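# Load two AA batteries into a remote's battery bay

## Task

Insert both AA cells into the open battery compartment of the remote control, each with correct polarity and pressed fully home against its spring. The remote itself may be moved. The result only counts if the batteries stay seated without the robot holding them, and nothing the robot is touching at the end may settle by more than about a fingernail's width once released.

## Robot and tools

Robot: two xArm7-style arms, named left_arm and right_arm, each with seven revolute joints and a parallel two-finger gripper. The names are labels only, not sides of any camera image. Base poses in the scene frame: left_arm root at (+0.058, +0.429, 0) m with quat_wxyz (+1.000, 0, 0, -0.021); right_arm root at (-0.035, -0.320, 0) m with quat_wxyz (+0.997, 0, 0, -0.076).

Scene frame: origin on the tabletop midway between the arms, +z up, +x pointing out across the table, and left_arm sits toward +y. All reported gripper positions (metres), orientations (quat_wxyz) and velocities (m/s, rad/s) use this one frame. Printed hand positions can be off from the truth, more so when an arm is stretched far.

Gripper geometry: the fingers point along the gripper's own +z axis and close along its y axis. The reported end_effector_position is the pinch point between the pads when shut, roughly 2 cm short of the fingertips; closing pushes the tips about 10 mm farther along +z.

Tool execute_actions takes "actions", a list holding at most one item, plus optional "pictures" (boolean). Three forms: an empty list just reports the current state (with images); an item with "rows" and optional "steps" is a motion; an item with only "steps" is a wait. A refused call moves nothing.

Motion item: "rows" is a list of 1 to 15 rows; "steps" is 4 to 15 control steps of 1/30 s each, default 15. Each row is used for one step; if rows run out, the final row is held for the remaining steps. Every row is a single flat list of 16 numbers covering both arms, even if only one moves: left_arm's 7 joint targets then its opening, followed by right_arm's 7 joint targets then its opening. Joint numbers are absolute target angles in radians (same convention as the Joint positions line), not offsets. Column order and stated ranges: waist -6.283..6.283, shoulder -2.059..2.094, upper arm roll -6.283..6.283, elbow -0.192..3.927, forearm roll -6.283..6.283, wrist pitch -1.693..3.142, wrist roll -6.283..6.283. True limits may differ by up to 0.010 rad. A target beyond a limit by more than 0.010 rad, and beyond the joint's last reported angle, is refused; one beyond the real end is clipped there, and the result may say "joint sent to its limit" (possibly referring to an earlier action). Opening is a unitless absolute setting in [-1, 1]: +1 fully open (pad gap 0.084 m), -1 closed.

Wait item: only "steps", up to 300; it returns after that many control steps since the previous result, including time spent composing the reply.

Motion limits: each arm's joint targets ramp at most 3.14 rad/s, taking 0.16 s to reach that speed, and an arm's joints are slowed together so they arrive at once. Per step, a joint target is kept within 0.623 rad of its measured angle, and if the targets would carry the gripper more than 70 mm from where it is measured, the whole arm's targets get pulled back. So big moves need several calls. The result is captured 4 steps before an action ends; those steps then run on. Between calls the arms continue toward the last row until they have nearly stopped (slow or blocked counts as moving) or a step is HELD.

Result lines: the state line gives each gripper's pose and velocities. grip_measured is the measured opening on the command scale. Joint positions and Joint velocities give per arm the seven joints (rad, rad/s) then the pad gap (m, m/s). Joint torques follow the same order without the gripper; they carry per-unit offsets, scale and noise, and are nonzero even in free space. "joint command not followed" means a clearance check altered or blocked targets on some steps, the rest of the row still applied. HELD marks steps where some or all of your row was not sent.

Gripping: to hold something, command an opening clearly below grip_measured; a bigger gap squeezes harder, up to about 24 N per pad for parts up to about 6 cm wide. Rapid closing can press harder, even forcing the fingers open. Re-sending the measured value gives a light grip that weakens with width.

Tool zoom_image: "camera" one of cam_head_left, cam_head_right, cam_left_wrist, cam_right_wrist; "region" [x0, y0, x1, y1] in that camera's pixels (origin top-left, each image 504x504), at most 504 by 504. It enlarges that camera's latest image. Camera calibration (intrinsics, distortion, world-to-camera transforms) is supplied; head cameras may be off by a couple of degrees and millimetres, wrist camera poses follow from joint readings.

Tool read_manual: optional "section", only "licences"; returns URDF licence text and does nothing else.

Tool finished_scene: "scene" is the number of the current scene. Only call it once the batteries sit seated and stable with nothing held.

Avoid: knocking or placing anything off the table; dropping, slamming or shoving hard; the two arms colliding or pushing on each other; excessive contact torque. Load limits (N m): waist 47, shoulder 47, upper arm roll 28.2, elbow 28.2, forearm roll 28.2, wrist pitch 18.8, wrist roll 18.8, including held weight. Exceeding one causes a torque fault: the arm backs that joint off, freezes for 10 s and drops the rest of the call. Sustained holding heats motors; a MOTOR HOT line appears from 65 °C and at 80 °C the arm is braked until it cools (OVER-TEMPERATURE FAULT). Brief tugs on held parts or pushes on loose objects may occur. Smooth, low-effort, quick motion is preferred.

Each tool is called after "Emit:" in YAML: its name, and indented under it one key for each argument.

## Session

Emit:
execute_actions:
  actions: []

Scene clock: 0.00 s of 5800.00 s.
left_arm: end_effector_position=(+0.4550, +0.4116, +0.2486) grip_measured=+1.00 end_effector_quat_wxyz=(-0.000, +1.000, -0.023, -0.003) end_effector_velocity=(-0.000, -0.000, -0.000) end_effector_angular_velocity=(-0.001, +0.000, +0.001) | right_arm: end_effector_position=(+0.0651, +0.1485, +0.2671) grip_measured=+1.00 end_effector_quat_wxyz=(-0.431, +0.665, -0.359, +0.493) end_effector_velocity=(-0.000, +0.000, -0.000) end_effector_angular_velocity=(+0.000, +0.001, +0.001)
Joint positions: left_arm=[-0.002 -0.252  0.     0.915  0.001  1.173  0.002  0.084] | right_arm=[ 0.228 -1.433  1.526  0.778  0.024  0.632  2.7    0.084]
Joint velocities: left_arm=[ 0.001 -0.    -0.    -0.    -0.001  0.     0.    -0.   ] | right_arm=[ 0.001  0.     0.     0.     0.001  0.    -0.    -0.   ]
Joint torques (N m, as the arm reports them, + toward a larger angle): no reading
Motor temperatures (°C, as the motors report them): left_arm=[35 34 39 34 40 35 39] | right_arm=[36 38 38 38 40 40 42]

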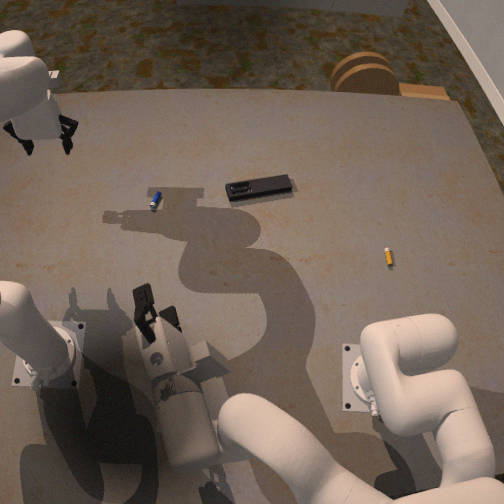

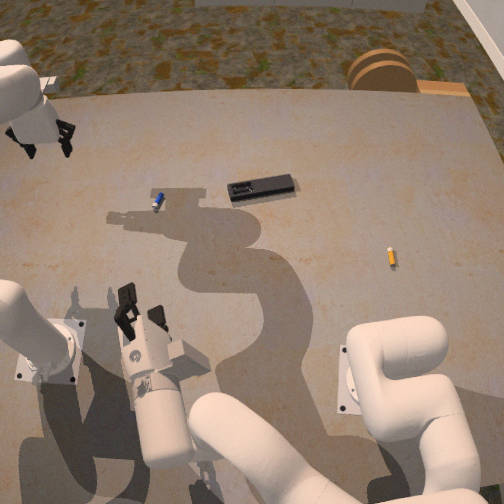

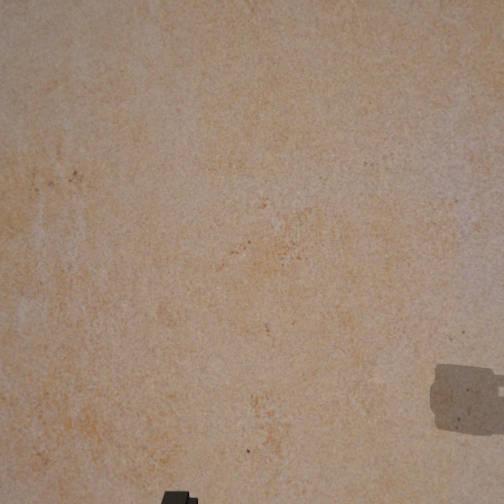

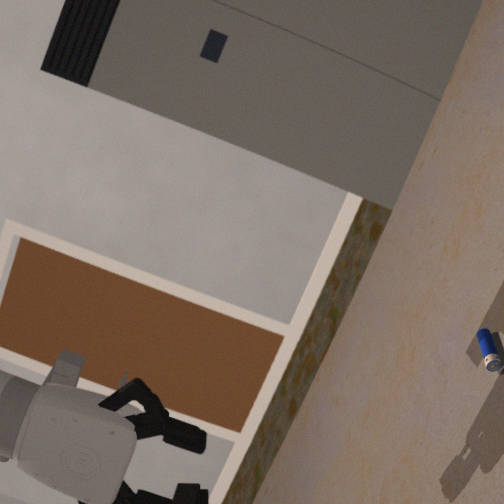

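Emit:
zoom_image:
  camera: "cam_head_left"
  region: [210, 160, 310, 220]

Emit:
zoom_image:
  camera: "cam_head_right"
  region: [210, 160, 310, 220]

Emit:
zoom_image:
  camera: "cam_head_left"
  region: [135, 180, 185, 220]

Emit:
zoom_image:
  camera: "cam_head_left"
  region: [365, 235, 415, 275]

Region (210, 160, 310, 220) of cam_head_left's 504x504 image, scaled by 5.040, with more detail than that image has; it fills the top 302 rows of this view, and the rest is white.

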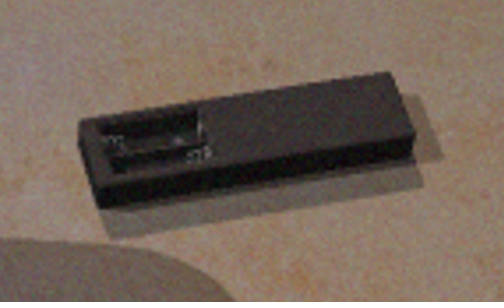

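Region (210, 160, 310, 220) of cam_head_right's 504x504 image, scaled by 5.040, with more detail than that image has; it fills the top 302 rows of this view, and the rest is white.

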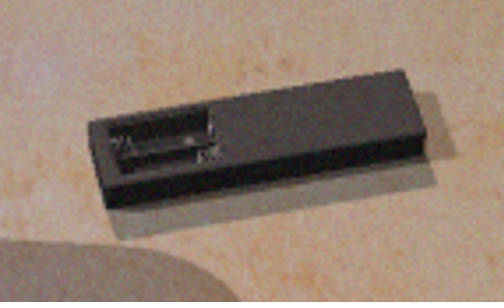

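Region (135, 180, 185, 220) of cam_head_left's 504x504 image, scaled by 10.080, with more detail than that image has; it fills the top 403 rows of this view, and the rest is white.

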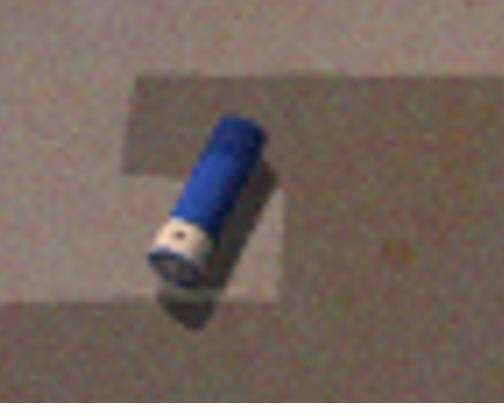

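Region (365, 235, 415, 275) of cam_head_left's 504x504 image, scaled by 10.080, with more detail than that image has; it fills the top 403 rows of this view, and the rest is white.

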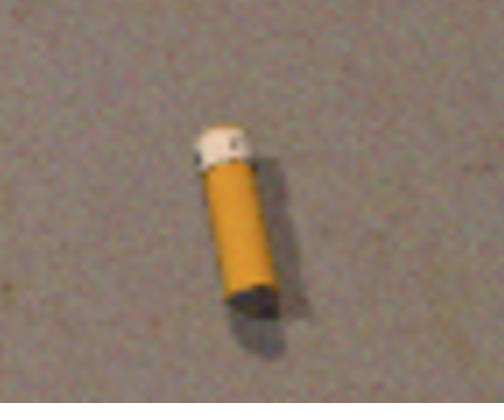

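Emit:
execute_actions:
  actions:
    - {"rows": [[-0.81,0.4555,0,1.4382,0,0.9827,0,1, -0.22,-0.6333,0,0.3273,0,0.9606,-0.2,1]], "steps": 15}

Emit:
execute_actions:
  actions:
    - {"steps": 45}
  pictures: true

Scene clock: 3.43 s of 5800.00 s.
left_arm: end_effector_position=(+0.5109, +0.2532, +0.2177) grip_measured=+1.00 end_effector_quat_wxyz=(+0.000, +0.983, -0.184, +0.003) end_effector_velocity=(+0.022, -0.586, -0.149) end_effector_angular_velocity=(+0.004, +0.020, -1.104) | right_arm: end_effector_position=(+0.2111, +0.0108, +0.2879) grip_measured=+1.00 end_effector_quat_wxyz=(-0.248, +0.659, -0.519, +0.485) end_effector_velocity=(+0.368, -0.518, -0.043) end_effector_angular_velocity=(-0.185, +1.182, -1.128)
Joint positions: left_arm=[-0.329  0.054  0.001  1.149  0.001  1.088  0.001  0.084] | right_arm=[ 0.077 -1.193  1.284  0.627  0.016  0.743  2.458  0.084]
Joint velocities: left_arm=[-1.08   0.894 -0.028  0.641 -0.003 -0.233 -0.003  0.   ] | right_arm=[-0.458  0.857 -0.88  -0.46  -0.023  0.33  -0.87  -0.   ]
Joint torques (N m, as the arm reports them, + toward a larger angle): left_arm=[ -2.6  -16.42  -0.31  10.93   0.56  -0.75   0.19] | right_arm=[  2.27   5.99 -19.11   5.04   0.9   -1.08   0.22]
Motor temperatures (°C, as the motors report them): left_arm=[35 35 39 35 40 35 39] | right_arm=[36 38 39 38 40 40 42]
Steps of this call (steps 1 to 90: nothing new was sent; then 0.07 s passed at rest; steps 91 to 101: the first 11 steps of this action). Readings (joint positions):
91: left_arm=[-0.002 -0.252 0.000 0.916 0.001 1.173 0.002] | right_arm=[0.228 -1.433 1.525 0.778 0.024 0.632 2.699]
92: left_arm=[-0.009 -0.245 0.002 0.922 0.001 1.171 0.002] | right_arm=[0.224 -1.426 1.520 0.775 0.023 0.636 2.690]
94: left_arm=[-0.068 -0.185 0.010 0.976 0.001 1.152 0.002] | right_arm=[0.193 -1.378 1.475 0.746 0.022 0.660 2.641]
98: left_arm=[-0.220 -0.038 0.002 1.084 0.001 1.112 0.002] | right_arm=[0.125 -1.277 1.370 0.675 0.018 0.708 2.542]
101: the state above

Scene clock: 4.93 s of 5800.00 s.
left_arm: end_effector_position=(+0.4398, -0.0078, +0.1300) grip_measured=+1.00 end_effector_quat_wxyz=(-0.000, +0.911, -0.413, +0.000) end_effector_velocity=(-0.000, +0.000, -0.000) end_effector_angular_velocity=(+0.002, -0.001, +0.000) | right_arm: end_effector_position=(+0.2163, -0.4182, +0.1501) grip_measured=+1.00 end_effector_quat_wxyz=(+0.000, +0.996, -0.086, +0.000) end_effector_velocity=(-0.000, -0.001, -0.000) end_effector_angular_velocity=(+0.002, -0.000, +0.005)
Joint positions: left_arm=[-0.81   0.455  0.     1.438  0.     0.983 -0.     0.084] | right_arm=[-0.22  -0.634  0.     0.327  0.     0.961 -0.199  0.084]
Joint velocities: left_arm=[ 0.    -0.    -0.    -0.001  0.002  0.    -0.002 -0.   ] | right_arm=[-0.002  0.001 -0.003  0.001  0.001  0.    -0.01  -0.   ]
Joint torques (N m, as the arm reports them, + toward a larger angle): left_arm=[ -1.88 -22.21   0.    11.11   0.73  -0.89   0.17] | right_arm=[ 0.43 -5.07  0.09 11.59  0.46 -1.79 -0.44]
Motor temperatures (°C, as the motors report them): left_arm=[36 35 39 35 40 35 39] | right_arm=[36 38 39 38 40 40 42]
Kept back: nothing.
Steps of this call (steps 1 to 4: the last 4 steps of your previous action; steps 5 to 45: the robot went on to your last target). Readings (joint positions):
1: left_arm=[-0.364 0.084 0.000 1.170 0.001 1.080 0.001] | right_arm=[0.062 -1.164 1.254 0.612 0.015 0.753 2.428]
2: left_arm=[-0.400 0.113 -0.000 1.191 0.000 1.073 0.001] | right_arm=[0.047 -1.137 1.223 0.597 0.014 0.764 2.397]
4: left_arm=[-0.469 0.171 -0.000 1.232 0.000 1.058 0.001] | right_arm=[0.018 -1.083 1.158 0.568 0.013 0.785 2.332]
8: left_arm=[-0.603 0.282 -0.001 1.313 0.000 1.028 0.001] | right_arm=[-0.036 -0.982 1.014 0.514 0.010 0.824 2.188]
45: the state above
camera_calibration (this result's frames):
cam_left_wrist: T_world_to_cam=[[-0.746719, -0.665123, 0.00468784, 0.353663], [-0.66513, 0.746649, -0.0108284, 0.370084], [0.00370208, -0.0112038, -0.99993, 0.25897], [0, 0, 0, 1]] pos_world=[0.509281, -0.0381922, 0.261302]
cam_right_wrist: T_world_to_cam=[[-0.18763, -0.982119, 0.0153808, -0.342058], [-0.982186, 0.187432, -0.0134348, 0.359789], [0.0103117, -0.0176276, -0.999791, 0.273526], [0, 0, 0, 1]] pos_world=[0.286379, -0.398556, 0.283564]

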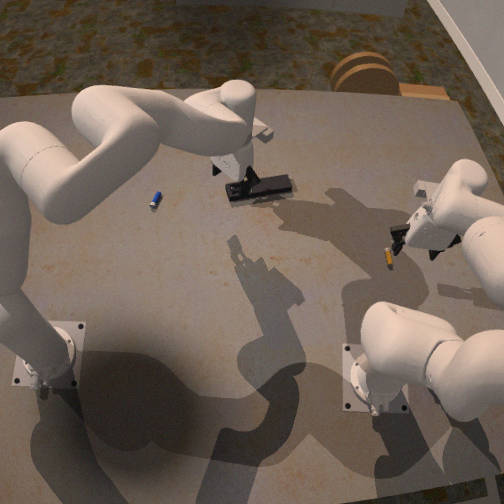

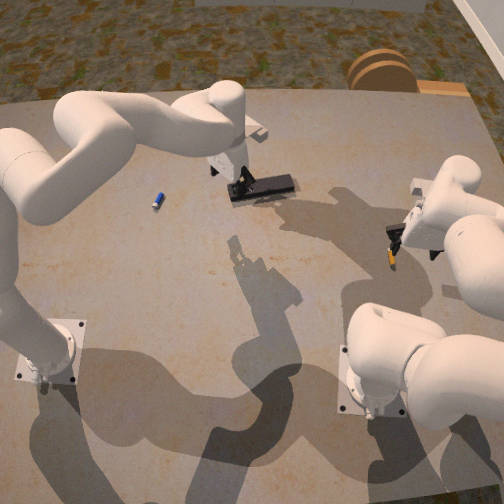

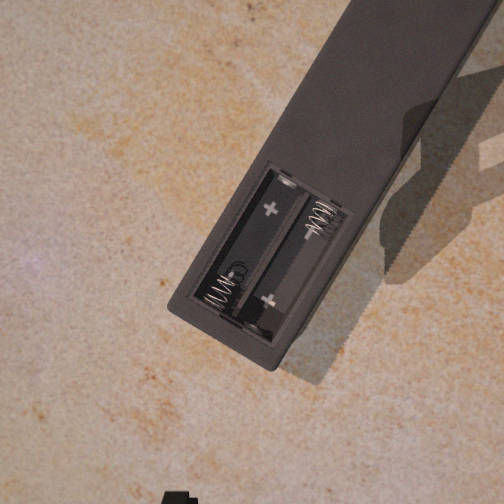

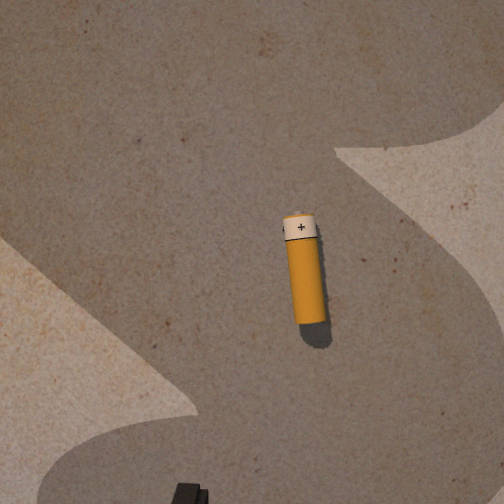

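Emit:
zoom_image:
  camera: "cam_left_wrist"
  region: [150, 150, 380, 380]

Region (150, 150, 380, 380) of cam_left_wrist's 504x504 image, scaled by 2.191, with more detail than that image has.

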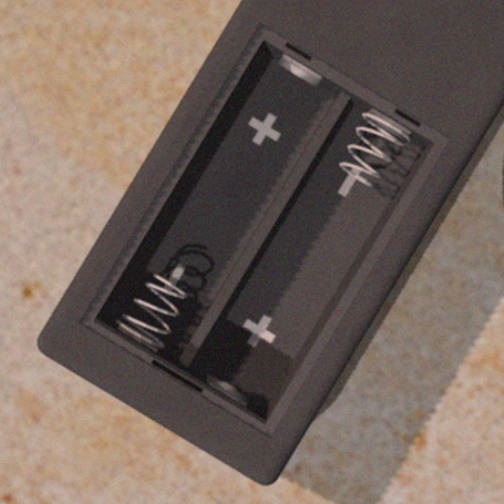

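Emit:
execute_actions:
  actions:
    - {"rows": [[-0.455,0.168,0,1.0252,0,0.8572,-0.128,-0.1, -0.1774,-0.2037,0,0.4188,0,0.6225,2.89,-0.1]], "steps": 15}

Emit:
execute_actions:
  actions:
    - {"steps": 30}
  pictures: true

Scene clock: 14.93 s of 5800.00 s.
left_arm: end_effector_position=(+0.4863, +0.1598, +0.1319) grip_measured=-0.11 end_effector_quat_wxyz=(-0.000, +0.974, -0.226, +0.001) end_effector_velocity=(+0.036, +0.582, -0.014) end_effector_angular_velocity=(+0.002, +0.005, +1.365) | right_arm: end_effector_position=(+0.2672, -0.4257, +0.0919) grip_measured=-0.11 end_effector_quat_wxyz=(+0.000, +0.905, -0.425, -0.003) end_effector_velocity=(+0.083, -0.008, -0.120) end_effector_angular_velocity=(-0.021, -0.002, -3.055)
Joint positions: left_arm=[-0.521  0.223  0.003  1.105  0.     0.881 -0.103  0.039] | right_arm=[-0.184 -0.271  0.001  0.402 -0.     0.68   0.542  0.039]
Joint velocities: left_arm=[ 1.001 -0.812  0.012 -1.157 -0.001 -0.339 -0.351  0.   ] | right_arm=[ 0.063  0.639 -0.002  0.134 -0.    -0.513  3.116  0.   ]
Joint torques (N m, as the arm reports them, + toward a larger angle): left_arm=[ -5.76 -17.41  -1.03  10.9    0.71  -0.95   0.13] | right_arm=[ -0.23 -16.55  -0.64  10.67   0.44  -1.34  -0.22]
Motor temperatures (°C, as the motors report them): left_arm=[36 35 40 37 40 35 39] | right_arm=[36 38 39 40 40 40 42]
Steps of this call (steps 1 to 15: the robot went on to your last target; steps 16 to 90: nothing new was sent; then 6.63 s passed at rest; steps 91 to 101: the first 11 steps of this action). Readings (joint positions):
91: left_arm=[-0.810 0.455 -0.000 1.438 0.000 0.982 -0.000] | right_arm=[-0.220 -0.633 -0.000 0.327 -0.000 0.960 -0.199]
92: left_arm=[-0.804 0.450 -0.002 1.430 -0.000 0.979 -0.003] | right_arm=[-0.219 -0.628 -0.000 0.329 -0.000 0.955 -0.190]
94: left_arm=[-0.757 0.408 -0.013 1.367 -0.000 0.960 -0.023] | right_arm=[-0.215 -0.582 -0.000 0.340 -0.000 0.917 -0.119]
98: left_arm=[-0.622 0.304 0.003 1.221 0.000 0.916 -0.068] | right_arm=[-0.194 -0.373 0.000 0.383 0.000 0.757 0.230]
101: the state above

Scene clock: 15.93 s of 5800.00 s.
left_arm: end_effector_position=(+0.4853, +0.1967, +0.1300) grip_measured=-0.11 end_effector_quat_wxyz=(-0.000, +0.983, -0.183, -0.000) end_effector_velocity=(+0.001, +0.000, +0.001) end_effector_angular_velocity=(+0.001, -0.002, +0.001) | right_arm: end_effector_position=(+0.2776, -0.4272, +0.0800) grip_measured=-0.11 end_effector_quat_wxyz=(+0.000, +0.039, +0.999, -0.000) end_effector_velocity=(+0.000, -0.000, +0.000) end_effector_angular_velocity=(-0.000, -0.001, -0.004)
Joint positions: left_arm=[-0.455  0.168 -0.     1.025 -0.     0.857 -0.128  0.039] | right_arm=[-0.177 -0.204 -0.     0.419 -0.     0.622  2.889  0.039]
Joint velocities: left_arm=[ 0.001  0.    -0.     0.002  0.002  0.    -0.001 -0.   ] | right_arm=[ 0.    -0.     0.     0.001  0.    -0.     0.004 -0.   ]
Joint torques (N m, as the arm reports them, + toward a larger angle): left_arm=[ -1.98 -17.48   0.39  10.63   0.67  -0.9    0.28] | right_arm=[  0.23 -10.73  -0.13   9.7    0.36  -1.71  -0.44]
Motor temperatures (°C, as the motors report them): left_arm=[36 35 40 37 40 35 39] | right_arm=[36 38 39 40 40 40 42]
Kept back: nothing.
Steps of this call (steps 1 to 4: the last 4 steps of your previous action; steps 5 to 30: the robot went on to your last target). Readings (joint positions):
1: left_arm=[-0.490 0.197 0.004 1.069 0.000 0.871 -0.114] | right_arm=[-0.182 -0.253 0.000 0.406 -0.000 0.665 0.646]
2: left_arm=[-0.467 0.179 0.007 1.043 0.000 0.864 -0.122] | right_arm=[-0.181 -0.240 0.000 0.409 -0.000 0.654 0.751]
4: left_arm=[-0.451 0.168 0.009 1.026 0.000 0.859 -0.127] | right_arm=[-0.179 -0.224 0.000 0.414 0.000 0.639 0.960]
8: left_arm=[-0.459 0.169 -0.006 1.027 -0.000 0.857 -0.128] | right_arm=[-0.178 -0.211 -0.000 0.418 0.000 0.627 1.378]
30: the state above
camera_calibration (this result's frames):
cam_left_wrist: T_world_to_cam=[[-0.35252, -0.935793, 0.00470572, 0.385637], [-0.935766, 0.352456, -0.0107944, 0.456538], [0.00844275, -0.00820869, -0.999931, 0.258187], [0, 0, 0, 1]] pos_world=[0.560978, 0.202086, 0.261282]
cam_right_wrist: T_world_to_cam=[[0.0928194, 0.995569, 0.0150571, 0.428725], [0.995616, -0.0926269, -0.0130154, -0.247932], [-0.011563, 0.0161992, -0.999802, 0.223166], [0, 0, 0, 1]] pos_world=[0.209632, -0.453406, 0.21344]

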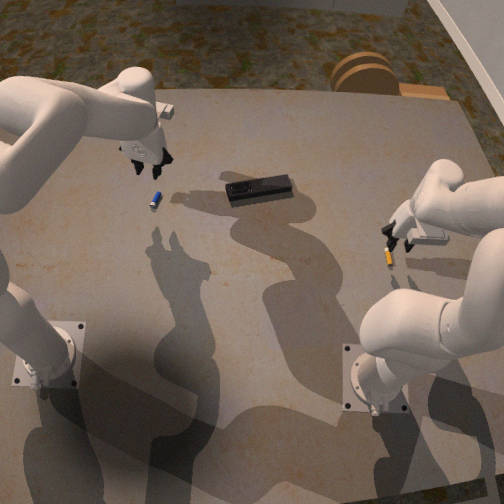

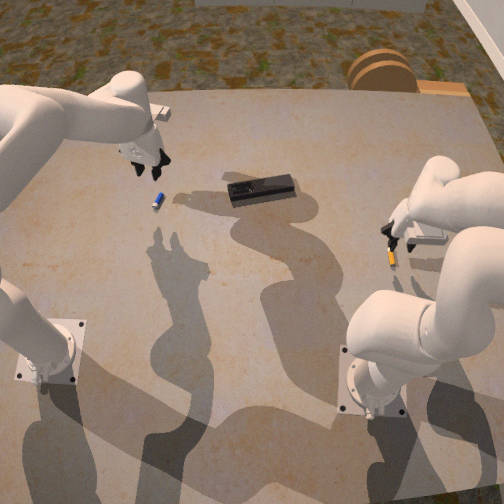

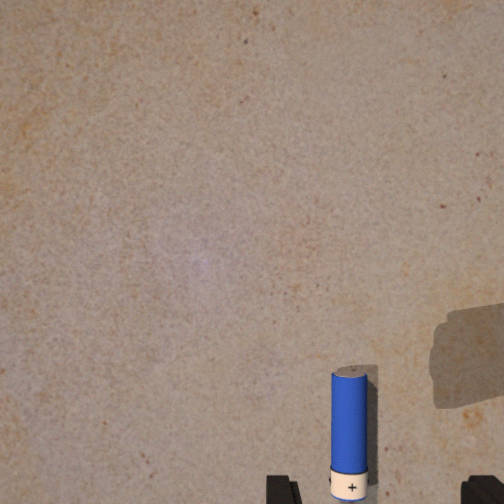

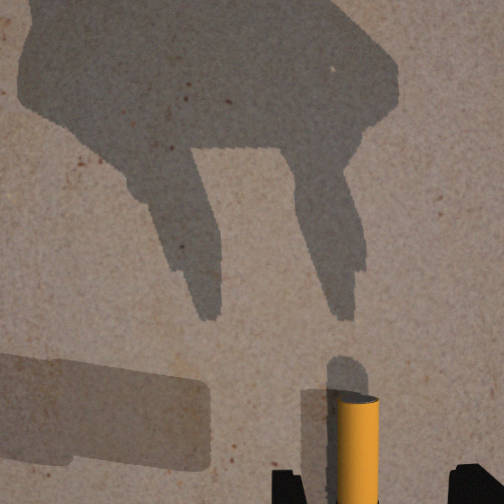

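Emit:
execute_actions:
  actions:
    - {"rows": [[-0.4826,0.2157,0,0.8851,0,0.6694,-0.166,-0.1, -0.1617,-0.009,0,0.4022,0,0.4112,2.909,-0.1]], "steps": 10}

Emit:
execute_actions:
  actions:
    - {"rows": [[-0.4826,0.3197,0,0.8709,0,0.5512,-0.166,-0.1, -0.1617,-0.009,0,0.4022,0,0.4112,2.909,-0.1]], "steps": 15}
  pictures: true

Scene clock: 17.23 s of 5800.00 s.
left_arm: end_effector_position=(+0.4628, +0.1965, +0.0785) grip_measured=-0.11 end_effector_quat_wxyz=(-0.000, +0.984, -0.179, -0.001) end_effector_velocity=(-0.311, +0.059, -0.432) end_effector_angular_velocity=(+0.263, +0.486, -0.062) | right_arm: end_effector_position=(+0.2821, -0.4242, +0.0363) grip_measured=-0.11 end_effector_quat_wxyz=(-0.000, +0.040, +0.999, +0.000) end_effector_velocity=(-0.107, +0.074, -0.350) end_effector_angular_velocity=(+0.108, +0.335, +0.025)
Joint positions: left_arm=[-0.478  0.208 -0.     0.906  0.     0.7   -0.16   0.039] | right_arm=[-0.165 -0.046  0.     0.406  0.     0.453  2.905  0.039]
Joint velocities: left_arm=[-0.156  0.378 -0.062 -0.867 -0.001 -0.693 -0.153 -0.   ] | right_arm=[ 0.088  1.071  0.023 -0.215 -0.002 -0.934  0.088 -0.   ]
Joint torques (N m, as the arm reports them, + toward a larger angle): left_arm=[  3.58 -25.99   2.4   17.37   0.83  -0.97   0.16] | right_arm=[ -1.74 -25.87  -1.46  10.45   0.49  -0.99  -0.6 ]
Motor temperatures (°C, as the motors report them): left_arm=[36 35 40 37 40 35 39] | right_arm=[36 38 39 40 40 40 42]
Steps of this call (steps 1 to 15: the robot went on to your last target; steps 16 to 33: nothing new was sent; steps 34 to 39: the first 6 steps of this action). Readings (joint positions):
34: left_arm=[-0.455 0.168 0.000 1.025 -0.000 0.856 -0.128] | right_arm=[-0.177 -0.203 -0.000 0.419 -0.000 0.622 2.890]
35: left_arm=[-0.456 0.169 0.000 1.020 0.000 0.847 -0.130] | right_arm=[-0.177 -0.197 -0.000 0.419 0.000 0.612 2.891]
37: left_arm=[-0.465 0.181 0.002 0.977 0.000 0.776 -0.144] | right_arm=[-0.172 -0.137 -0.001 0.417 0.000 0.542 2.897]
39: the state above

Scene clock: 17.73 s of 5800.00 s.
left_arm: end_effector_position=(+0.4591, +0.1965, +0.0263) grip_measured=-0.11 end_effector_quat_wxyz=(+0.000, +0.984, -0.178, +0.000) end_effector_velocity=(+0.003, -0.004, +0.006) end_effector_angular_velocity=(-0.009, -0.014, -0.004) | right_arm: end_effector_position=(+0.2822, -0.4232, +0.0262) grip_measured=-0.11 end_effector_quat_wxyz=(+0.000, +0.041, +0.999, -0.000) end_effector_velocity=(-0.001, +0.000, -0.001) end_effector_angular_velocity=(+0.001, +0.003, +0.001)
Joint positions: left_arm=[-0.483  0.319 -0.     0.871  0.     0.552 -0.166  0.039] | right_arm=[-0.162 -0.009 -0.     0.402  0.     0.411  2.909  0.039]
Joint velocities: left_arm=[-0.002 -0.012 -0.003  0.002 -0.    -0.003 -0.    -0.   ] | right_arm=[ 0.     0.003  0.    -0.001 -0.001 -0.001 -0.    -0.   ]
Joint torques (N m, as the arm reports them, + toward a larger angle): left_arm=[ -1.71 -17.17   0.32   8.68   0.52  -0.75   0.14] | right_arm=[  0.41 -12.77  -0.28   7.95   0.49  -1.62  -0.39]
Motor temperatures (°C, as the motors report them): left_arm=[36 35 40 37 40 35 39] | right_arm=[36 38 39 40 40 40 42]
Steps of this call (steps 1 to 4: the last 4 steps of your previous action; steps 5 to 15: the first 11 steps of this action). Readings (joint positions):
5: left_arm=[-0.483 0.217 -0.000 0.885 -0.000 0.669 -0.166] | right_arm=[-0.162 -0.008 0.000 0.402 0.000 0.412 2.909]
6: left_arm=[-0.482 0.220 0.001 0.888 0.000 0.659 -0.166] | right_arm=[-0.162 -0.010 -0.000 0.403 0.000 0.411 2.909]
8: left_arm=[-0.482 0.267 0.001 0.887 0.000 0.598 -0.166] | right_arm=[-0.162 -0.010 -0.000 0.403 0.000 0.411 2.909]
12: left_arm=[-0.482 0.322 0.000 0.868 -0.000 0.554 -0.166] | right_arm=[-0.162 -0.010 -0.000 0.402 0.000 0.411 2.909]
15: the state above
camera_calibration (this result's frames):
cam_left_wrist: T_world_to_cam=[[-0.342695, -0.939434, 0.00481587, 0.372832], [-0.939402, 0.342624, -0.011481, 0.434552], [0.00913561, -0.00845851, -0.999922, 0.154472], [0, 0, 0, 1]] pos_world=[0.534575, 0.20267, 0.157653]
cam_right_wrist: T_world_to_cam=[[0.0970825, 0.995164, 0.01497, 0.423811], [0.995215, -0.0968982, -0.0125852, -0.25456], [-0.0110738, 0.0161202, -0.999809, 0.169149], [0, 0, 0, 1]] pos_world=[0.214071, -0.449154, 0.159569]

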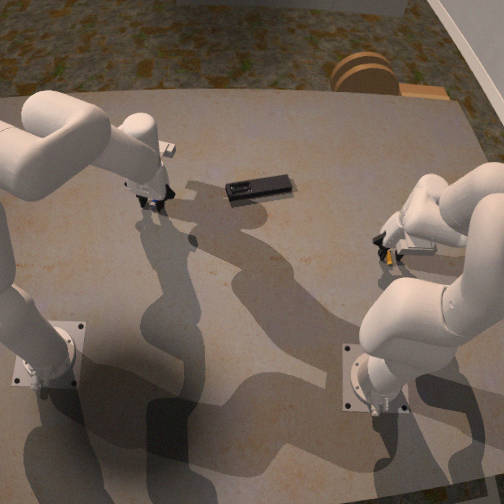

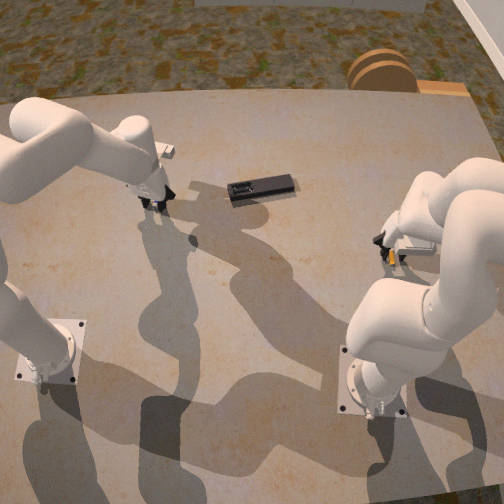

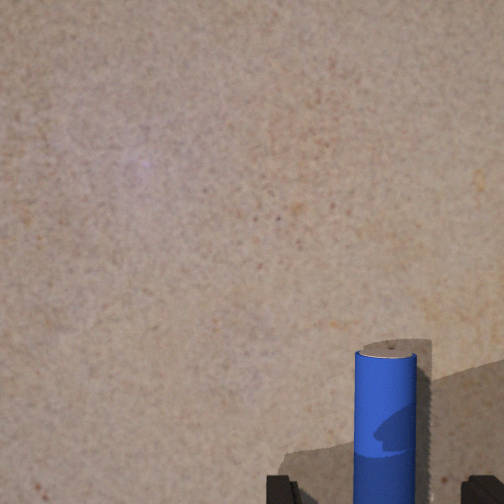

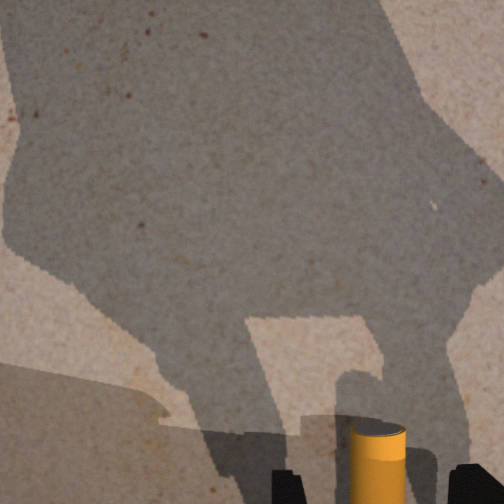

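Emit:
execute_actions:
  actions:
    - {"rows": [[-0.4826,0.3197,0,0.8709,0,0.5512,-0.166,-0.3, -0.1617,-0.009,0,0.4022,0,0.4112,2.909,-0.3],[-0.4826,0.3197,0,0.8709,0,0.5512,-0.166,-0.45, -0.1617,-0.009,0,0.4022,0,0.4112,2.909,-0.45],[-0.4826,0.3197,0,0.8709,0,0.5512,-0.166,-0.55, -0.1617,-0.009,0,0.4022,0,0.4112,2.909,-0.55],[-0.4826,0.3197,0,0.8709,0,0.5512,-0.166,-0.62, -0.1617,-0.009,0,0.4022,0,0.4112,2.909,-0.62],[-0.4826,0.3197,0,0.8709,0,0.5512,-0.166,-0.68, -0.1617,-0.009,0,0.4022,0,0.4112,2.909,-0.68],[-0.4826,0.3197,0,0.8709,0,0.5512,-0.166,-0.75, -0.1617,-0.009,0,0.4022,0,0.4112,2.909,-0.75],[-0.4826,0.3197,0,0.8709,0,0.5512,-0.166,-0.85, -0.1617,-0.009,0,0.4022,0,0.4112,2.909,-0.85],[-0.4826,0.3197,0,0.8709,0,0.5512,-0.166,-0.95, -0.1617,-0.009,0,0.4022,0,0.4112,2.909,-0.95]], "steps": 15}

Scene clock: 18.43 s of 5800.00 s.
left_arm: end_effector_position=(+0.4588, +0.1966, +0.0260) grip_measured=-0.69 end_effector_quat_wxyz=(-0.000, +0.984, -0.178, -0.000) end_effector_velocity=(+0.000, -0.000, +0.000) end_effector_angular_velocity=(+0.000, -0.001, -0.001) | right_arm: end_effector_position=(+0.2821, -0.4232, +0.0260) grip_measured=-0.69 end_effector_quat_wxyz=(+0.000, +0.041, +0.999, +0.000) end_effector_velocity=(+0.000, -0.000, -0.000) end_effector_angular_velocity=(-0.000, +0.000, +0.001)
Joint positions: left_arm=[-0.483  0.32  -0.     0.871 -0.     0.551 -0.166  0.013] | right_arm=[-0.162 -0.009  0.     0.402  0.     0.411  2.909  0.014]
Joint velocities: left_arm=[-0.     0.     0.     0.001  0.002 -0.    -0.     0.   ] | right_arm=[-0.     0.001 -0.     0.    -0.001  0.    -0.001  0.   ]
Joint torques (N m, as the arm reports them, + toward a larger angle): left_arm=[ -1.84 -18.01   0.11   9.13   0.54  -0.81   0.2 ] | right_arm=[  0.41 -12.67  -0.25   8.04   0.41  -1.61  -0.36]
Motor temperatures (°C, as the motors report them): left_arm=[36 35 40 37 40 35 39] | right_arm=[36 38 39 40 40 40 42]
Steps of this call (steps 1 to 4: the last 4 steps of your previous action; steps 5 to 10: the robot went on to your last target; steps 11 to 21: the first 11 steps of this action). Readings (joint positions):
11: left_arm=[-0.483 0.320 0.000 0.871 0.000 0.551 -0.166] | right_arm=[-0.162 -0.009 -0.000 0.402 0.000 0.411 2.909]
12: left_arm=[-0.483 0.320 -0.000 0.871 0.000 0.551 -0.166] | right_arm=[-0.162 -0.009 -0.000 0.402 0.000 0.411 2.909]
14: left_arm=[-0.483 0.320 -0.000 0.871 0.000 0.551 -0.166] | right_arm=[-0.162 -0.009 -0.000 0.402 -0.000 0.411 2.909]
18: left_arm=[-0.483 0.320 -0.000 0.871 -0.000 0.551 -0.166] | right_arm=[-0.162 -0.009 0.000 0.402 0.000 0.411 2.909]
21: the state above

Emit:
execute_actions:
  actions:
    - {"rows": [[-0.4826,0.2157,0,0.8851,0,0.6694,-0.166,-0.95, -0.1617,-0.16,0,0.42,0,0.58,2.909,-0.95],[-0.4826,0.2157,0,0.8851,0,0.6694,-0.166,-0.95, -0.1617,-0.16,0,0.42,0,0.58,2.909,-0.95],[-0.4826,0.2157,0,0.8851,0,0.6694,-0.166,-0.95, -0.1617,-0.16,0,0.42,0,0.58,2.909,-0.95],[-0.4826,0.2157,0,0.8851,0,0.6694,-0.166,-0.95, -0.1617,-0.16,0,0.42,0,0.58,2.909,-0.95],[-0.4826,0.2157,0,0.8851,0,0.6694,-0.166,-0.95, -0.1617,-0.16,0,0.42,0,0.58,2.909,-0.95],[-0.4826,0.2157,0,0.8851,0,0.6694,-0.166,-0.95, -0.1617,-0.16,0,0.42,0,0.58,2.909,-0.95],[0,-0.1339,0,0.732,0,0.8659,-3.1,-0.95, 1.1229,0.5688,0,1.4628,0,0.894,1.79,-0.95]], "steps": 15}

Emit:
execute_actions:
  actions:
    - {"steps": 22}

Scene clock: 19.43 s of 5800.00 s.
left_arm: end_effector_position=(+0.4645, +0.2358, +0.0853) grip_measured=-0.69 end_effector_quat_wxyz=(-0.000, +0.997, -0.074, -0.003) end_effector_velocity=(+0.153, +0.586, +0.222) end_effector_angular_velocity=(+0.010, -0.065, +2.811) | right_arm: end_effector_position=(+0.3119, -0.3924, +0.0621) grip_measured=-0.69 end_effector_quat_wxyz=(-0.027, -0.074, +0.997, +0.008) end_effector_velocity=(+0.381, +0.473, -0.088) end_effector_angular_velocity=(+0.187, +0.587, +2.920)
Joint positions: left_arm=[-0.392  0.149 -0.008  0.85   0.     0.707 -0.295  0.013] | right_arm=[-0.047 -0.04  -0.006  0.538  0.     0.634  2.789  0.014]
Joint velocities: left_arm=[ 1.162 -0.824  0.152 -0.326 -0.002  0.441 -1.499 -0.   ] | right_arm=[ 1.44   1.438  0.093  1.473 -0.002  0.648 -1.387  0.   ]
Joint torques (N m, as the arm reports them, + toward a larger angle): left_arm=[  1.11 -18.93   3.06  12.03   0.51  -1.4    0.09] | right_arm=[  2.3  -16.96   2.64   7.96   0.33  -1.65  -0.33]
Motor temperatures (°C, as the motors report them): left_arm=[36 35 40 37 40 35 39] | right_arm=[36 38 39 40 40 40 42]
Steps of this call (steps 1 to 4: the last 4 steps of your previous action; steps 5 to 15: the robot went on to your last target; steps 16 to 19: nothing new was sent; steps 20 to 30: the first 11 steps of this action). Readings (joint positions):
20: left_arm=[-0.483 0.319 0.000 0.871 0.000 0.552 -0.166] | right_arm=[-0.162 -0.009 0.000 0.402 0.000 0.412 2.909]
21: left_arm=[-0.483 0.314 0.000 0.871 0.000 0.562 -0.166] | right_arm=[-0.162 -0.016 0.000 0.402 -0.000 0.422 2.909]
23: left_arm=[-0.482 0.267 0.000 0.873 -0.000 0.622 -0.166] | right_arm=[-0.162 -0.072 0.000 0.406 -0.000 0.490 2.909]
27: left_arm=[-0.477 0.205 -0.002 0.890 0.000 0.668 -0.176] | right_arm=[-0.155 -0.155 -0.002 0.433 0.000 0.578 2.900]
30: the state above

Scene clock: 20.17 s of 5800.00 s.
left_arm: end_effector_position=(+0.4575, +0.4103, +0.1494) grip_measured=-0.69 end_effector_quat_wxyz=(-0.000, +0.428, +0.904, -0.000) end_effector_velocity=(-0.002, +0.011, +0.003) end_effector_angular_velocity=(+0.003, -0.002, +3.160) | right_arm: end_effector_position=(+0.3973, +0.0016, +0.0713) grip_measured=-0.69 end_effector_quat_wxyz=(+0.020, +0.765, -0.644, -0.005) end_effector_velocity=(-0.192, +0.556, +0.030) end_effector_angular_velocity=(+0.101, -0.082, +1.813)
Joint positions: left_arm=[-0.003 -0.132 -0.001  0.732 -0.     0.865 -2.303  0.013] | right_arm=[ 0.791  0.446  0.001  1.246 -0.     0.841  2.038  0.014]
Joint velocities: left_arm=[ 0.022 -0.015  0.005 -0.006  0.001  0.007 -3.134 -0.   ] | right_arm=[ 1.042  0.382 -0.001  0.674  0.     0.166 -0.773  0.   ]
Joint torques (N m, as the arm reports them, + toward a larger angle): left_arm=[ -2.39 -12.39   0.36  10.72   0.55  -1.05  -0.02] | right_arm=[  0.89 -23.75  -0.03  10.41   0.45  -1.95   0.02]
Motor temperatures (°C, as the motors report them): left_arm=[36 35 40 37 40 35 39] | right_arm=[36 38 39 40 40 40 42]
Kept back: nothing.
Steps of this call (steps 1 to 4: the last 4 steps of your previous action; steps 5 to 22: the robot went on to your last target). Readings (joint positions):
1: left_arm=[-0.354 0.122 -0.002 0.841 0.000 0.721 -0.346] | right_arm=[-0.000 0.006 -0.003 0.586 0.000 0.654 2.743]
2: left_arm=[-0.318 0.096 0.002 0.832 0.000 0.734 -0.399] | right_arm=[0.044 0.049 -0.001 0.630 0.000 0.672 2.700]
4: left_arm=[-0.250 0.048 0.002 0.811 0.000 0.762 -0.522] | right_arm=[0.128 0.125 -0.001 0.712 0.000 0.703 2.617]
8: left_arm=[-0.124 -0.043 0.002 0.771 0.000 0.814 -0.847] | right_arm=[0.284 0.234 0.001 0.868 -0.000 0.749 2.462]
22: the state above

Emit:
execute_actions:
  actions:
    - {"steps": 14}

Emit:
execute_actions:
  actions:
    - {"rows": [[0,-0.1339,0,0.732,0,0.8659,-3.1,-0.95, 1.1229,0.654,0,1.444,0,0.790,1.79,-0.95]], "steps": 14}
  pictures: true

Scene clock: 20.63 s of 5800.00 s.
left_arm: end_effector_position=(+0.4574, +0.4118, +0.1500) grip_measured=-0.69 end_effector_quat_wxyz=(-0.000, +0.042, +0.999, +0.000) end_effector_velocity=(+0.001, -0.000, +0.001) end_effector_angular_velocity=(-0.001, -0.003, +0.011) | right_arm: end_effector_position=(+0.2983, +0.1702, +0.0797) grip_measured=-0.69 end_effector_quat_wxyz=(+0.001, +0.918, -0.398, -0.001) end_effector_velocity=(+0.134, -0.093, -0.000) end_effector_angular_velocity=(-0.056, -0.075, -0.233)
Joint positions: left_arm=[-0.    -0.134 -0.     0.732  0.     0.866 -3.099  0.013] | right_arm=[1.124 0.568 0.002 1.461 0.    0.894 1.791 0.014]
Joint velocities: left_arm=[-0.001 -0.001  0.001  0.002 -0.001 -0.    -0.011  0.   ] | right_arm=[-0.106 -0.    -0.165  0.    -0.005  0.004 -0.009 -0.   ]
Joint torques (N m, as the arm reports them, + toward a larger angle): left_arm=[ -1.97 -12.51   0.36  10.67   0.66  -0.78   0.04] | right_arm=[  1.87 -26.32   0.36  11.5    0.43  -1.8   -0.45]
Motor temperatures (°C, as the motors report them): left_arm=[36 35 40 37 40 35 39] | right_arm=[36 38 39 40 40 40 42]
Kept back: nothing.
Steps of this call (steps 1 to 14: the robot went on to your last target). Readings (joint positions):
1: left_arm=[-0.002 -0.132 -0.001 0.732 -0.000 0.865 -2.408] | right_arm=[0.825 0.459 0.001 1.269 -0.000 0.846 2.013]
2: left_arm=[-0.002 -0.133 -0.001 0.732 -0.000 0.865 -2.513] | right_arm=[0.860 0.471 0.001 1.291 -0.000 0.852 1.987]
4: left_arm=[-0.001 -0.133 -0.000 0.732 -0.000 0.866 -2.722] | right_arm=[0.928 0.496 0.001 1.335 -0.000 0.863 1.936]
8: left_arm=[-0.000 -0.134 -0.000 0.732 -0.000 0.866 -3.042] | right_arm=[1.061 0.546 0.000 1.422 -0.000 0.884 1.837]
14: the state above

Scene clock: 20.97 s of 5800.00 s.
left_arm: end_effector_position=(+0.4574, +0.4119, +0.1500) grip_measured=-0.69 end_effector_quat_wxyz=(-0.000, +0.042, +0.999, +0.000) end_effector_velocity=(-0.000, -0.000, -0.000) end_effector_angular_velocity=(-0.001, +0.001, +0.001) | right_arm: end_effector_position=(+0.2999, +0.1690, +0.0291) grip_measured=-0.69 end_effector_quat_wxyz=(+0.001, +0.917, -0.399, -0.000) end_effector_velocity=(+0.005, +0.037, +0.043) end_effector_angular_velocity=(+0.090, -0.049, +0.024)
Joint positions: left_arm=[-0.    -0.134 -0.     0.732  0.     0.866 -3.1    0.013] | right_arm=[ 1.122  0.655 -0.     1.443  0.     0.791  1.79   0.014]
Joint velocities: left_arm=[-0.    -0.     0.    -0.001 -0.001  0.    -0.     0.   ] | right_arm=[ 0.013 -0.042  0.015  0.044  0.002 -0.016 -0.     0.   ]
Joint torques (N m, as the arm reports them, + toward a larger angle): left_arm=[ -1.87 -12.5    0.3   10.81   0.54  -0.84   0.14] | right_arm=[ -0.33 -24.97  -1.04  10.34   0.31  -1.57  -0.35]
Motor temperatures (°C, as the motors report them): left_arm=[36 35 40 37 40 35 39] | right_arm=[36 38 39 40 40 40 42]
Steps of this call (steps 1 to 10: the first 10 steps of this action). Readings (joint positions):
1: left_arm=[-0.000 -0.134 -0.000 0.732 0.000 0.866 -3.099] | right_arm=[1.121 0.569 -0.003 1.461 -0.000 0.893 1.791]
2: left_arm=[-0.000 -0.134 -0.000 0.732 0.000 0.866 -3.099] | right_arm=[1.118 0.573 -0.006 1.460 -0.000 0.884 1.790]
4: left_arm=[-0.000 -0.134 -0.000 0.732 0.000 0.866 -3.099] | right_arm=[1.118 0.613 -0.007 1.457 -0.000 0.827 1.790]
8: left_arm=[-0.000 -0.134 -0.000 0.732 0.000 0.866 -3.100] | right_arm=[1.121 0.658 -0.001 1.439 -0.000 0.793 1.790]
10: the state above
camera_calibration (this result's frames):
cam_left_wrist: T_world_to_cam=[[0.0748704, 0.997182, 0.00471256, -0.41457], [0.997139, -0.0748161, -0.0108131, -0.35332], [-0.01043, 0.00550866, -0.99993, 0.283162], [0, 0, 0, 1]] pos_world=[0.386301, 0.385408, 0.281275]
cam_right_wrist: T_world_to_cam=[[-0.741845, -0.670341, 0.0175827, 0.365689], [-0.670561, 0.741729, -0.0136685, 0.143173], [-0.00387909, -0.0219302, -0.999752, 0.166993], [0, 0, 0, 1]] pos_world=[0.367938, 0.142603, 0.162478]

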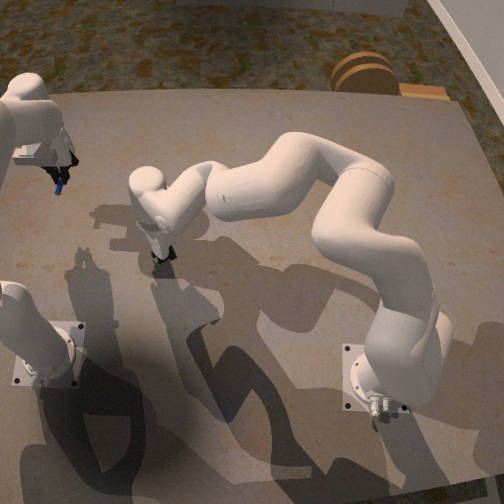

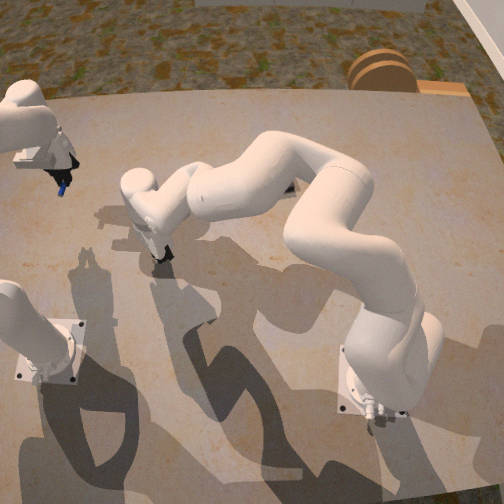

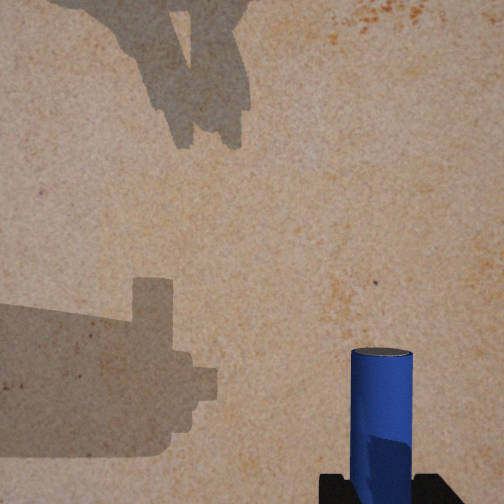

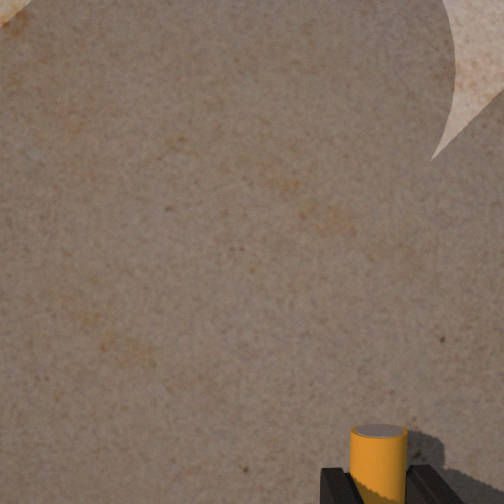

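Emit:
execute_actions:
  actions:
    - {"rows": [[0,-0.1339,0,0.732,0,0.8659,-3.1,-0.95, 1.1229,0.656,0,1.4435,0,0.7875,1.79,-0.6],[0,-0.1339,0,0.732,0,0.8659,-3.1,-0.95, 1.1229,0.656,0,1.4435,0,0.7875,1.79,-0.5],[0,-0.1339,0,0.732,0,0.8659,-3.1,-0.95, 1.1229,0.656,0,1.4435,0,0.7875,1.79,-0.3],[0,-0.1339,0,0.732,0,0.8659,-3.1,-0.95, 1.1229,0.656,0,1.4435,0,0.7875,1.79,-0.1],[0,-0.1339,0,0.732,0,0.8659,-3.1,-0.95, 1.1229,0.656,0,1.4435,0,0.7875,1.79,-0.1],[0,-0.1339,0,0.732,0,0.8659,-3.1,-0.95, 1.1229,0.656,0,1.4435,0,0.7875,1.79,-0.1],[0,-0.1339,0,0.732,0,0.8659,-3.1,-0.95, 1.1229,0.5688,0,1.4628,0,0.894,1.79,-0.1]], "steps": 15}

Emit:
execute_actions:
  actions:
    - {"rows": [[0,-0.1339,0,0.732,0,0.8659,-3.1,-0.95, 0.4636,0.5416,0,1.4185,0,0.8769,1.6986,1]], "steps": 15}

Emit:
execute_actions:
  actions:
    - {"steps": 8}
  pictures: true

Scene clock: 21.73 s of 5800.00 s.
left_arm: end_effector_position=(+0.4574, +0.4119, +0.1500) grip_measured=-0.69 end_effector_quat_wxyz=(+0.000, +0.042, +0.999, +0.000) end_effector_velocity=(+0.000, +0.000, +0.000) end_effector_angular_velocity=(+0.000, -0.001, -0.001) | right_arm: end_effector_position=(+0.2986, +0.1680, +0.0667) grip_measured=-0.11 end_effector_quat_wxyz=(+0.004, +0.917, -0.398, -0.001) end_effector_velocity=(+0.085, +0.122, +0.483) end_effector_angular_velocity=(+0.430, -0.296, -0.002)
Joint positions: left_arm=[-0.    -0.134 -0.     0.732 -0.     0.866 -3.1    0.013] | right_arm=[ 1.123  0.589  0.     1.455 -0.     0.875  1.79   0.039]
Joint velocities: left_arm=[ 0.    -0.    -0.     0.     0.001  0.     0.    -0.   ] | right_arm=[ 0.    -0.668 -0.003  0.319  0.001  0.465 -0.001  0.   ]
Joint torques (N m, as the arm reports them, + toward a larger angle): left_arm=[ -2.18 -12.43   0.54  10.86   0.51  -0.89   0.12] | right_arm=[  0.06 -15.23  -0.74   8.27   0.35  -2.84  -0.39]
Motor temperatures (°C, as the motors report them): left_arm=[36 35 40 37 40 35 39] | right_arm=[36 38 39 40 40 40 42]
Steps of this call (steps 1 to 4: the last 4 steps of your previous action; steps 5 to 12: the robot went on to your last target; steps 13 to 23: the first 11 steps of this action). Readings (joint positions):
13: left_arm=[-0.000 -0.134 -0.000 0.732 -0.000 0.866 -3.100] | right_arm=[1.123 0.654 0.000 1.444 0.000 0.790 1.790]
14: left_arm=[-0.000 -0.134 -0.000 0.732 0.000 0.866 -3.100] | right_arm=[1.123 0.655 0.000 1.444 0.000 0.789 1.790]
16: left_arm=[-0.000 -0.134 -0.000 0.732 0.000 0.866 -3.100] | right_arm=[1.123 0.656 0.000 1.444 0.000 0.788 1.790]
20: left_arm=[-0.000 -0.134 0.000 0.732 0.000 0.866 -3.100] | right_arm=[1.123 0.652 0.000 1.444 0.000 0.796 1.790]
23: the state above

Scene clock: 22.23 s of 5800.00 s.
left_arm: end_effector_position=(+0.4574, +0.4119, +0.1500) grip_measured=-0.69 end_effector_quat_wxyz=(+0.000, +0.042, +0.999, +0.000) end_effector_velocity=(-0.000, +0.000, -0.000) end_effector_angular_velocity=(-0.000, +0.001, +0.001) | right_arm: end_effector_position=(+0.4271, +0.0448, +0.0787) grip_measured=+1.00 end_effector_quat_wxyz=(+0.001, +0.858, -0.514, -0.000) end_effector_velocity=(+0.374, -0.491, +0.003) end_effector_angular_velocity=(-0.006, -0.013, -0.907)
Joint positions: left_arm=[ 0.    -0.134  0.     0.732  0.     0.866 -3.1    0.013] | right_arm=[ 0.821  0.558 -0.001  1.442 -0.     0.886  1.748  0.084]
Joint velocities: left_arm=[ 0.001  0.001  0.    -0.    -0.    -0.    -0.    -0.   ] | right_arm=[-1.023 -0.044 -0.025 -0.063  0.    -0.026 -0.137  0.   ]
Joint torques (N m, as the arm reports them, + toward a larger angle): left_arm=[ -1.97 -12.55   0.39  10.6    0.65  -0.78   0.16] | right_arm=[ -1.19 -26.57  -1.45  10.85   0.38  -1.63  -0.49]
Motor temperatures (°C, as the motors report them): left_arm=[36 35 40 37 40 35 39] | right_arm=[36 38 39 40 40 40 42]
Steps of this call (steps 1 to 4: the last 4 steps of your previous action; steps 5 to 15: the first 11 steps of this action). Readings (joint positions):
5: left_arm=[-0.000 -0.134 -0.000 0.732 0.000 0.866 -3.100] | right_arm=[1.122 0.566 -0.000 1.465 -0.000 0.893 1.790]
6: left_arm=[-0.000 -0.134 0.000 0.732 0.000 0.866 -3.100] | right_arm=[1.116 0.568 0.003 1.461 0.000 0.894 1.788]
8: left_arm=[0.000 -0.134 -0.000 0.732 0.000 0.866 -3.100] | right_arm=[1.064 0.567 0.015 1.456 0.000 0.892 1.780]
12: left_arm=[-0.000 -0.134 0.000 0.732 -0.000 0.866 -3.100] | right_arm=[0.922 0.562 0.000 1.448 0.000 0.888 1.761]
15: the state above

Scene clock: 22.50 s of 5800.00 s.
left_arm: end_effector_position=(+0.4574, +0.4119, +0.1500) grip_measured=-0.69 end_effector_quat_wxyz=(-0.000, +0.042, +0.999, +0.000) end_effector_velocity=(-0.000, -0.000, -0.000) end_effector_angular_velocity=(-0.000, +0.001, -0.001) | right_arm: end_effector_position=(+0.5054, -0.0945, +0.0797) grip_measured=+1.00 end_effector_quat_wxyz=(+0.000, +0.791, -0.611, +0.000) end_effector_velocity=(+0.218, -0.551, +0.005) end_effector_angular_velocity=(+0.007, -0.006, -0.873)
Joint positions: left_arm=[-0.    -0.134  0.     0.732 -0.     0.866 -3.1    0.013] | right_arm=[ 0.549  0.546 -0.001  1.424 -0.     0.879  1.71   0.084]
Joint velocities: left_arm=[-0.001  0.001  0.     0.    -0.     0.     0.    -0.   ] | right_arm=[-1.019 -0.048  0.007 -0.064  0.    -0.025 -0.141 -0.   ]
Joint torques (N m, as the arm reports them, + toward a larger angle): left_arm=[ -1.81 -12.47   0.53  10.7    0.72  -0.83   0.1 ] | right_arm=[  0.38 -26.13  -0.27  10.49   0.42  -1.57  -0.83]
Motor temperatures (°C, as the motors report them): left_arm=[36 35 40 37 40 35 39] | right_arm=[36 38 39 40 40 40 42]
Kept back: nothing.
Steps of this call (steps 1 to 4: the last 4 steps of your previous action; steps 5 to 8: the robot went on to your last target). Readings (joint positions):
1: left_arm=[0.000 -0.134 0.000 0.732 -0.000 0.866 -3.100] | right_arm=[0.787 0.557 -0.001 1.439 -0.000 0.885 1.743]
2: left_arm=[0.000 -0.134 0.000 0.732 0.000 0.866 -3.100] | right_arm=[0.753 0.555 -0.002 1.437 -0.000 0.884 1.738]
4: left_arm=[-0.000 -0.134 0.000 0.732 -0.000 0.866 -3.100] | right_arm=[0.685 0.552 -0.002 1.433 -0.000 0.882 1.729]
8: the state above
camera_calibration (this result's frames):
cam_left_wrist: T_world_to_cam=[[0.0747141, 0.997194, 0.0047112, -0.41451], [0.997151, -0.0746598, -0.0108036, -0.353392], [-0.0104216, 0.00550496, -0.999931, 0.283163], [0, 0, 0, 1]] pos_world=[0.386306, 0.385403, 0.281278]
cam_right_wrist: T_world_to_cam=[[-0.971212, -0.237704, 0.0156259, 0.497507], [-0.237919, 0.971188, -0.0137223, 0.280127], [-0.0119139, -0.0170449, -0.999784, 0.217089], [0, 0, 0, 1]] pos_world=[0.552418, -0.150096, 0.213112]

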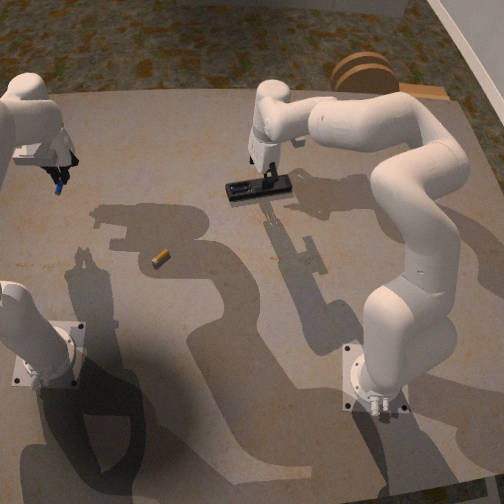

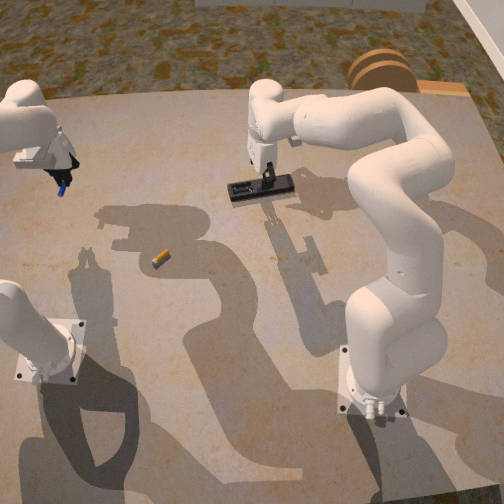

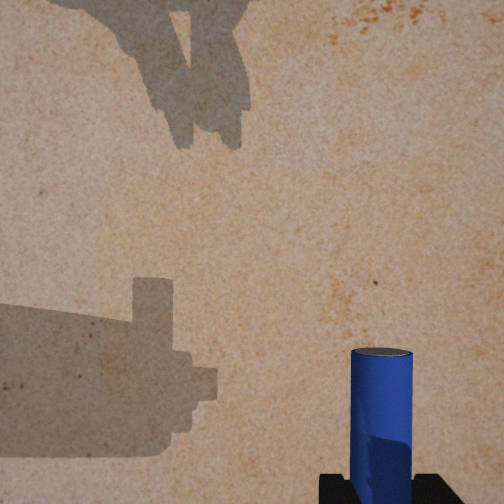

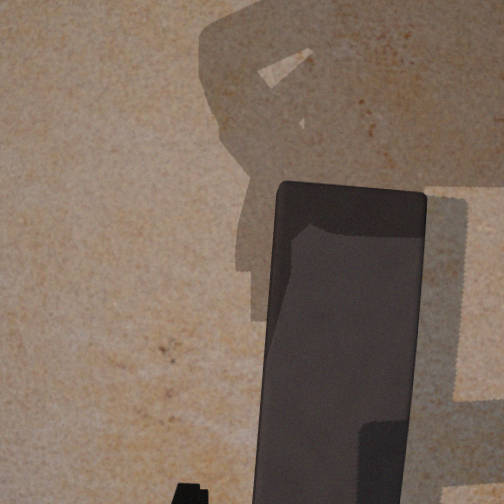

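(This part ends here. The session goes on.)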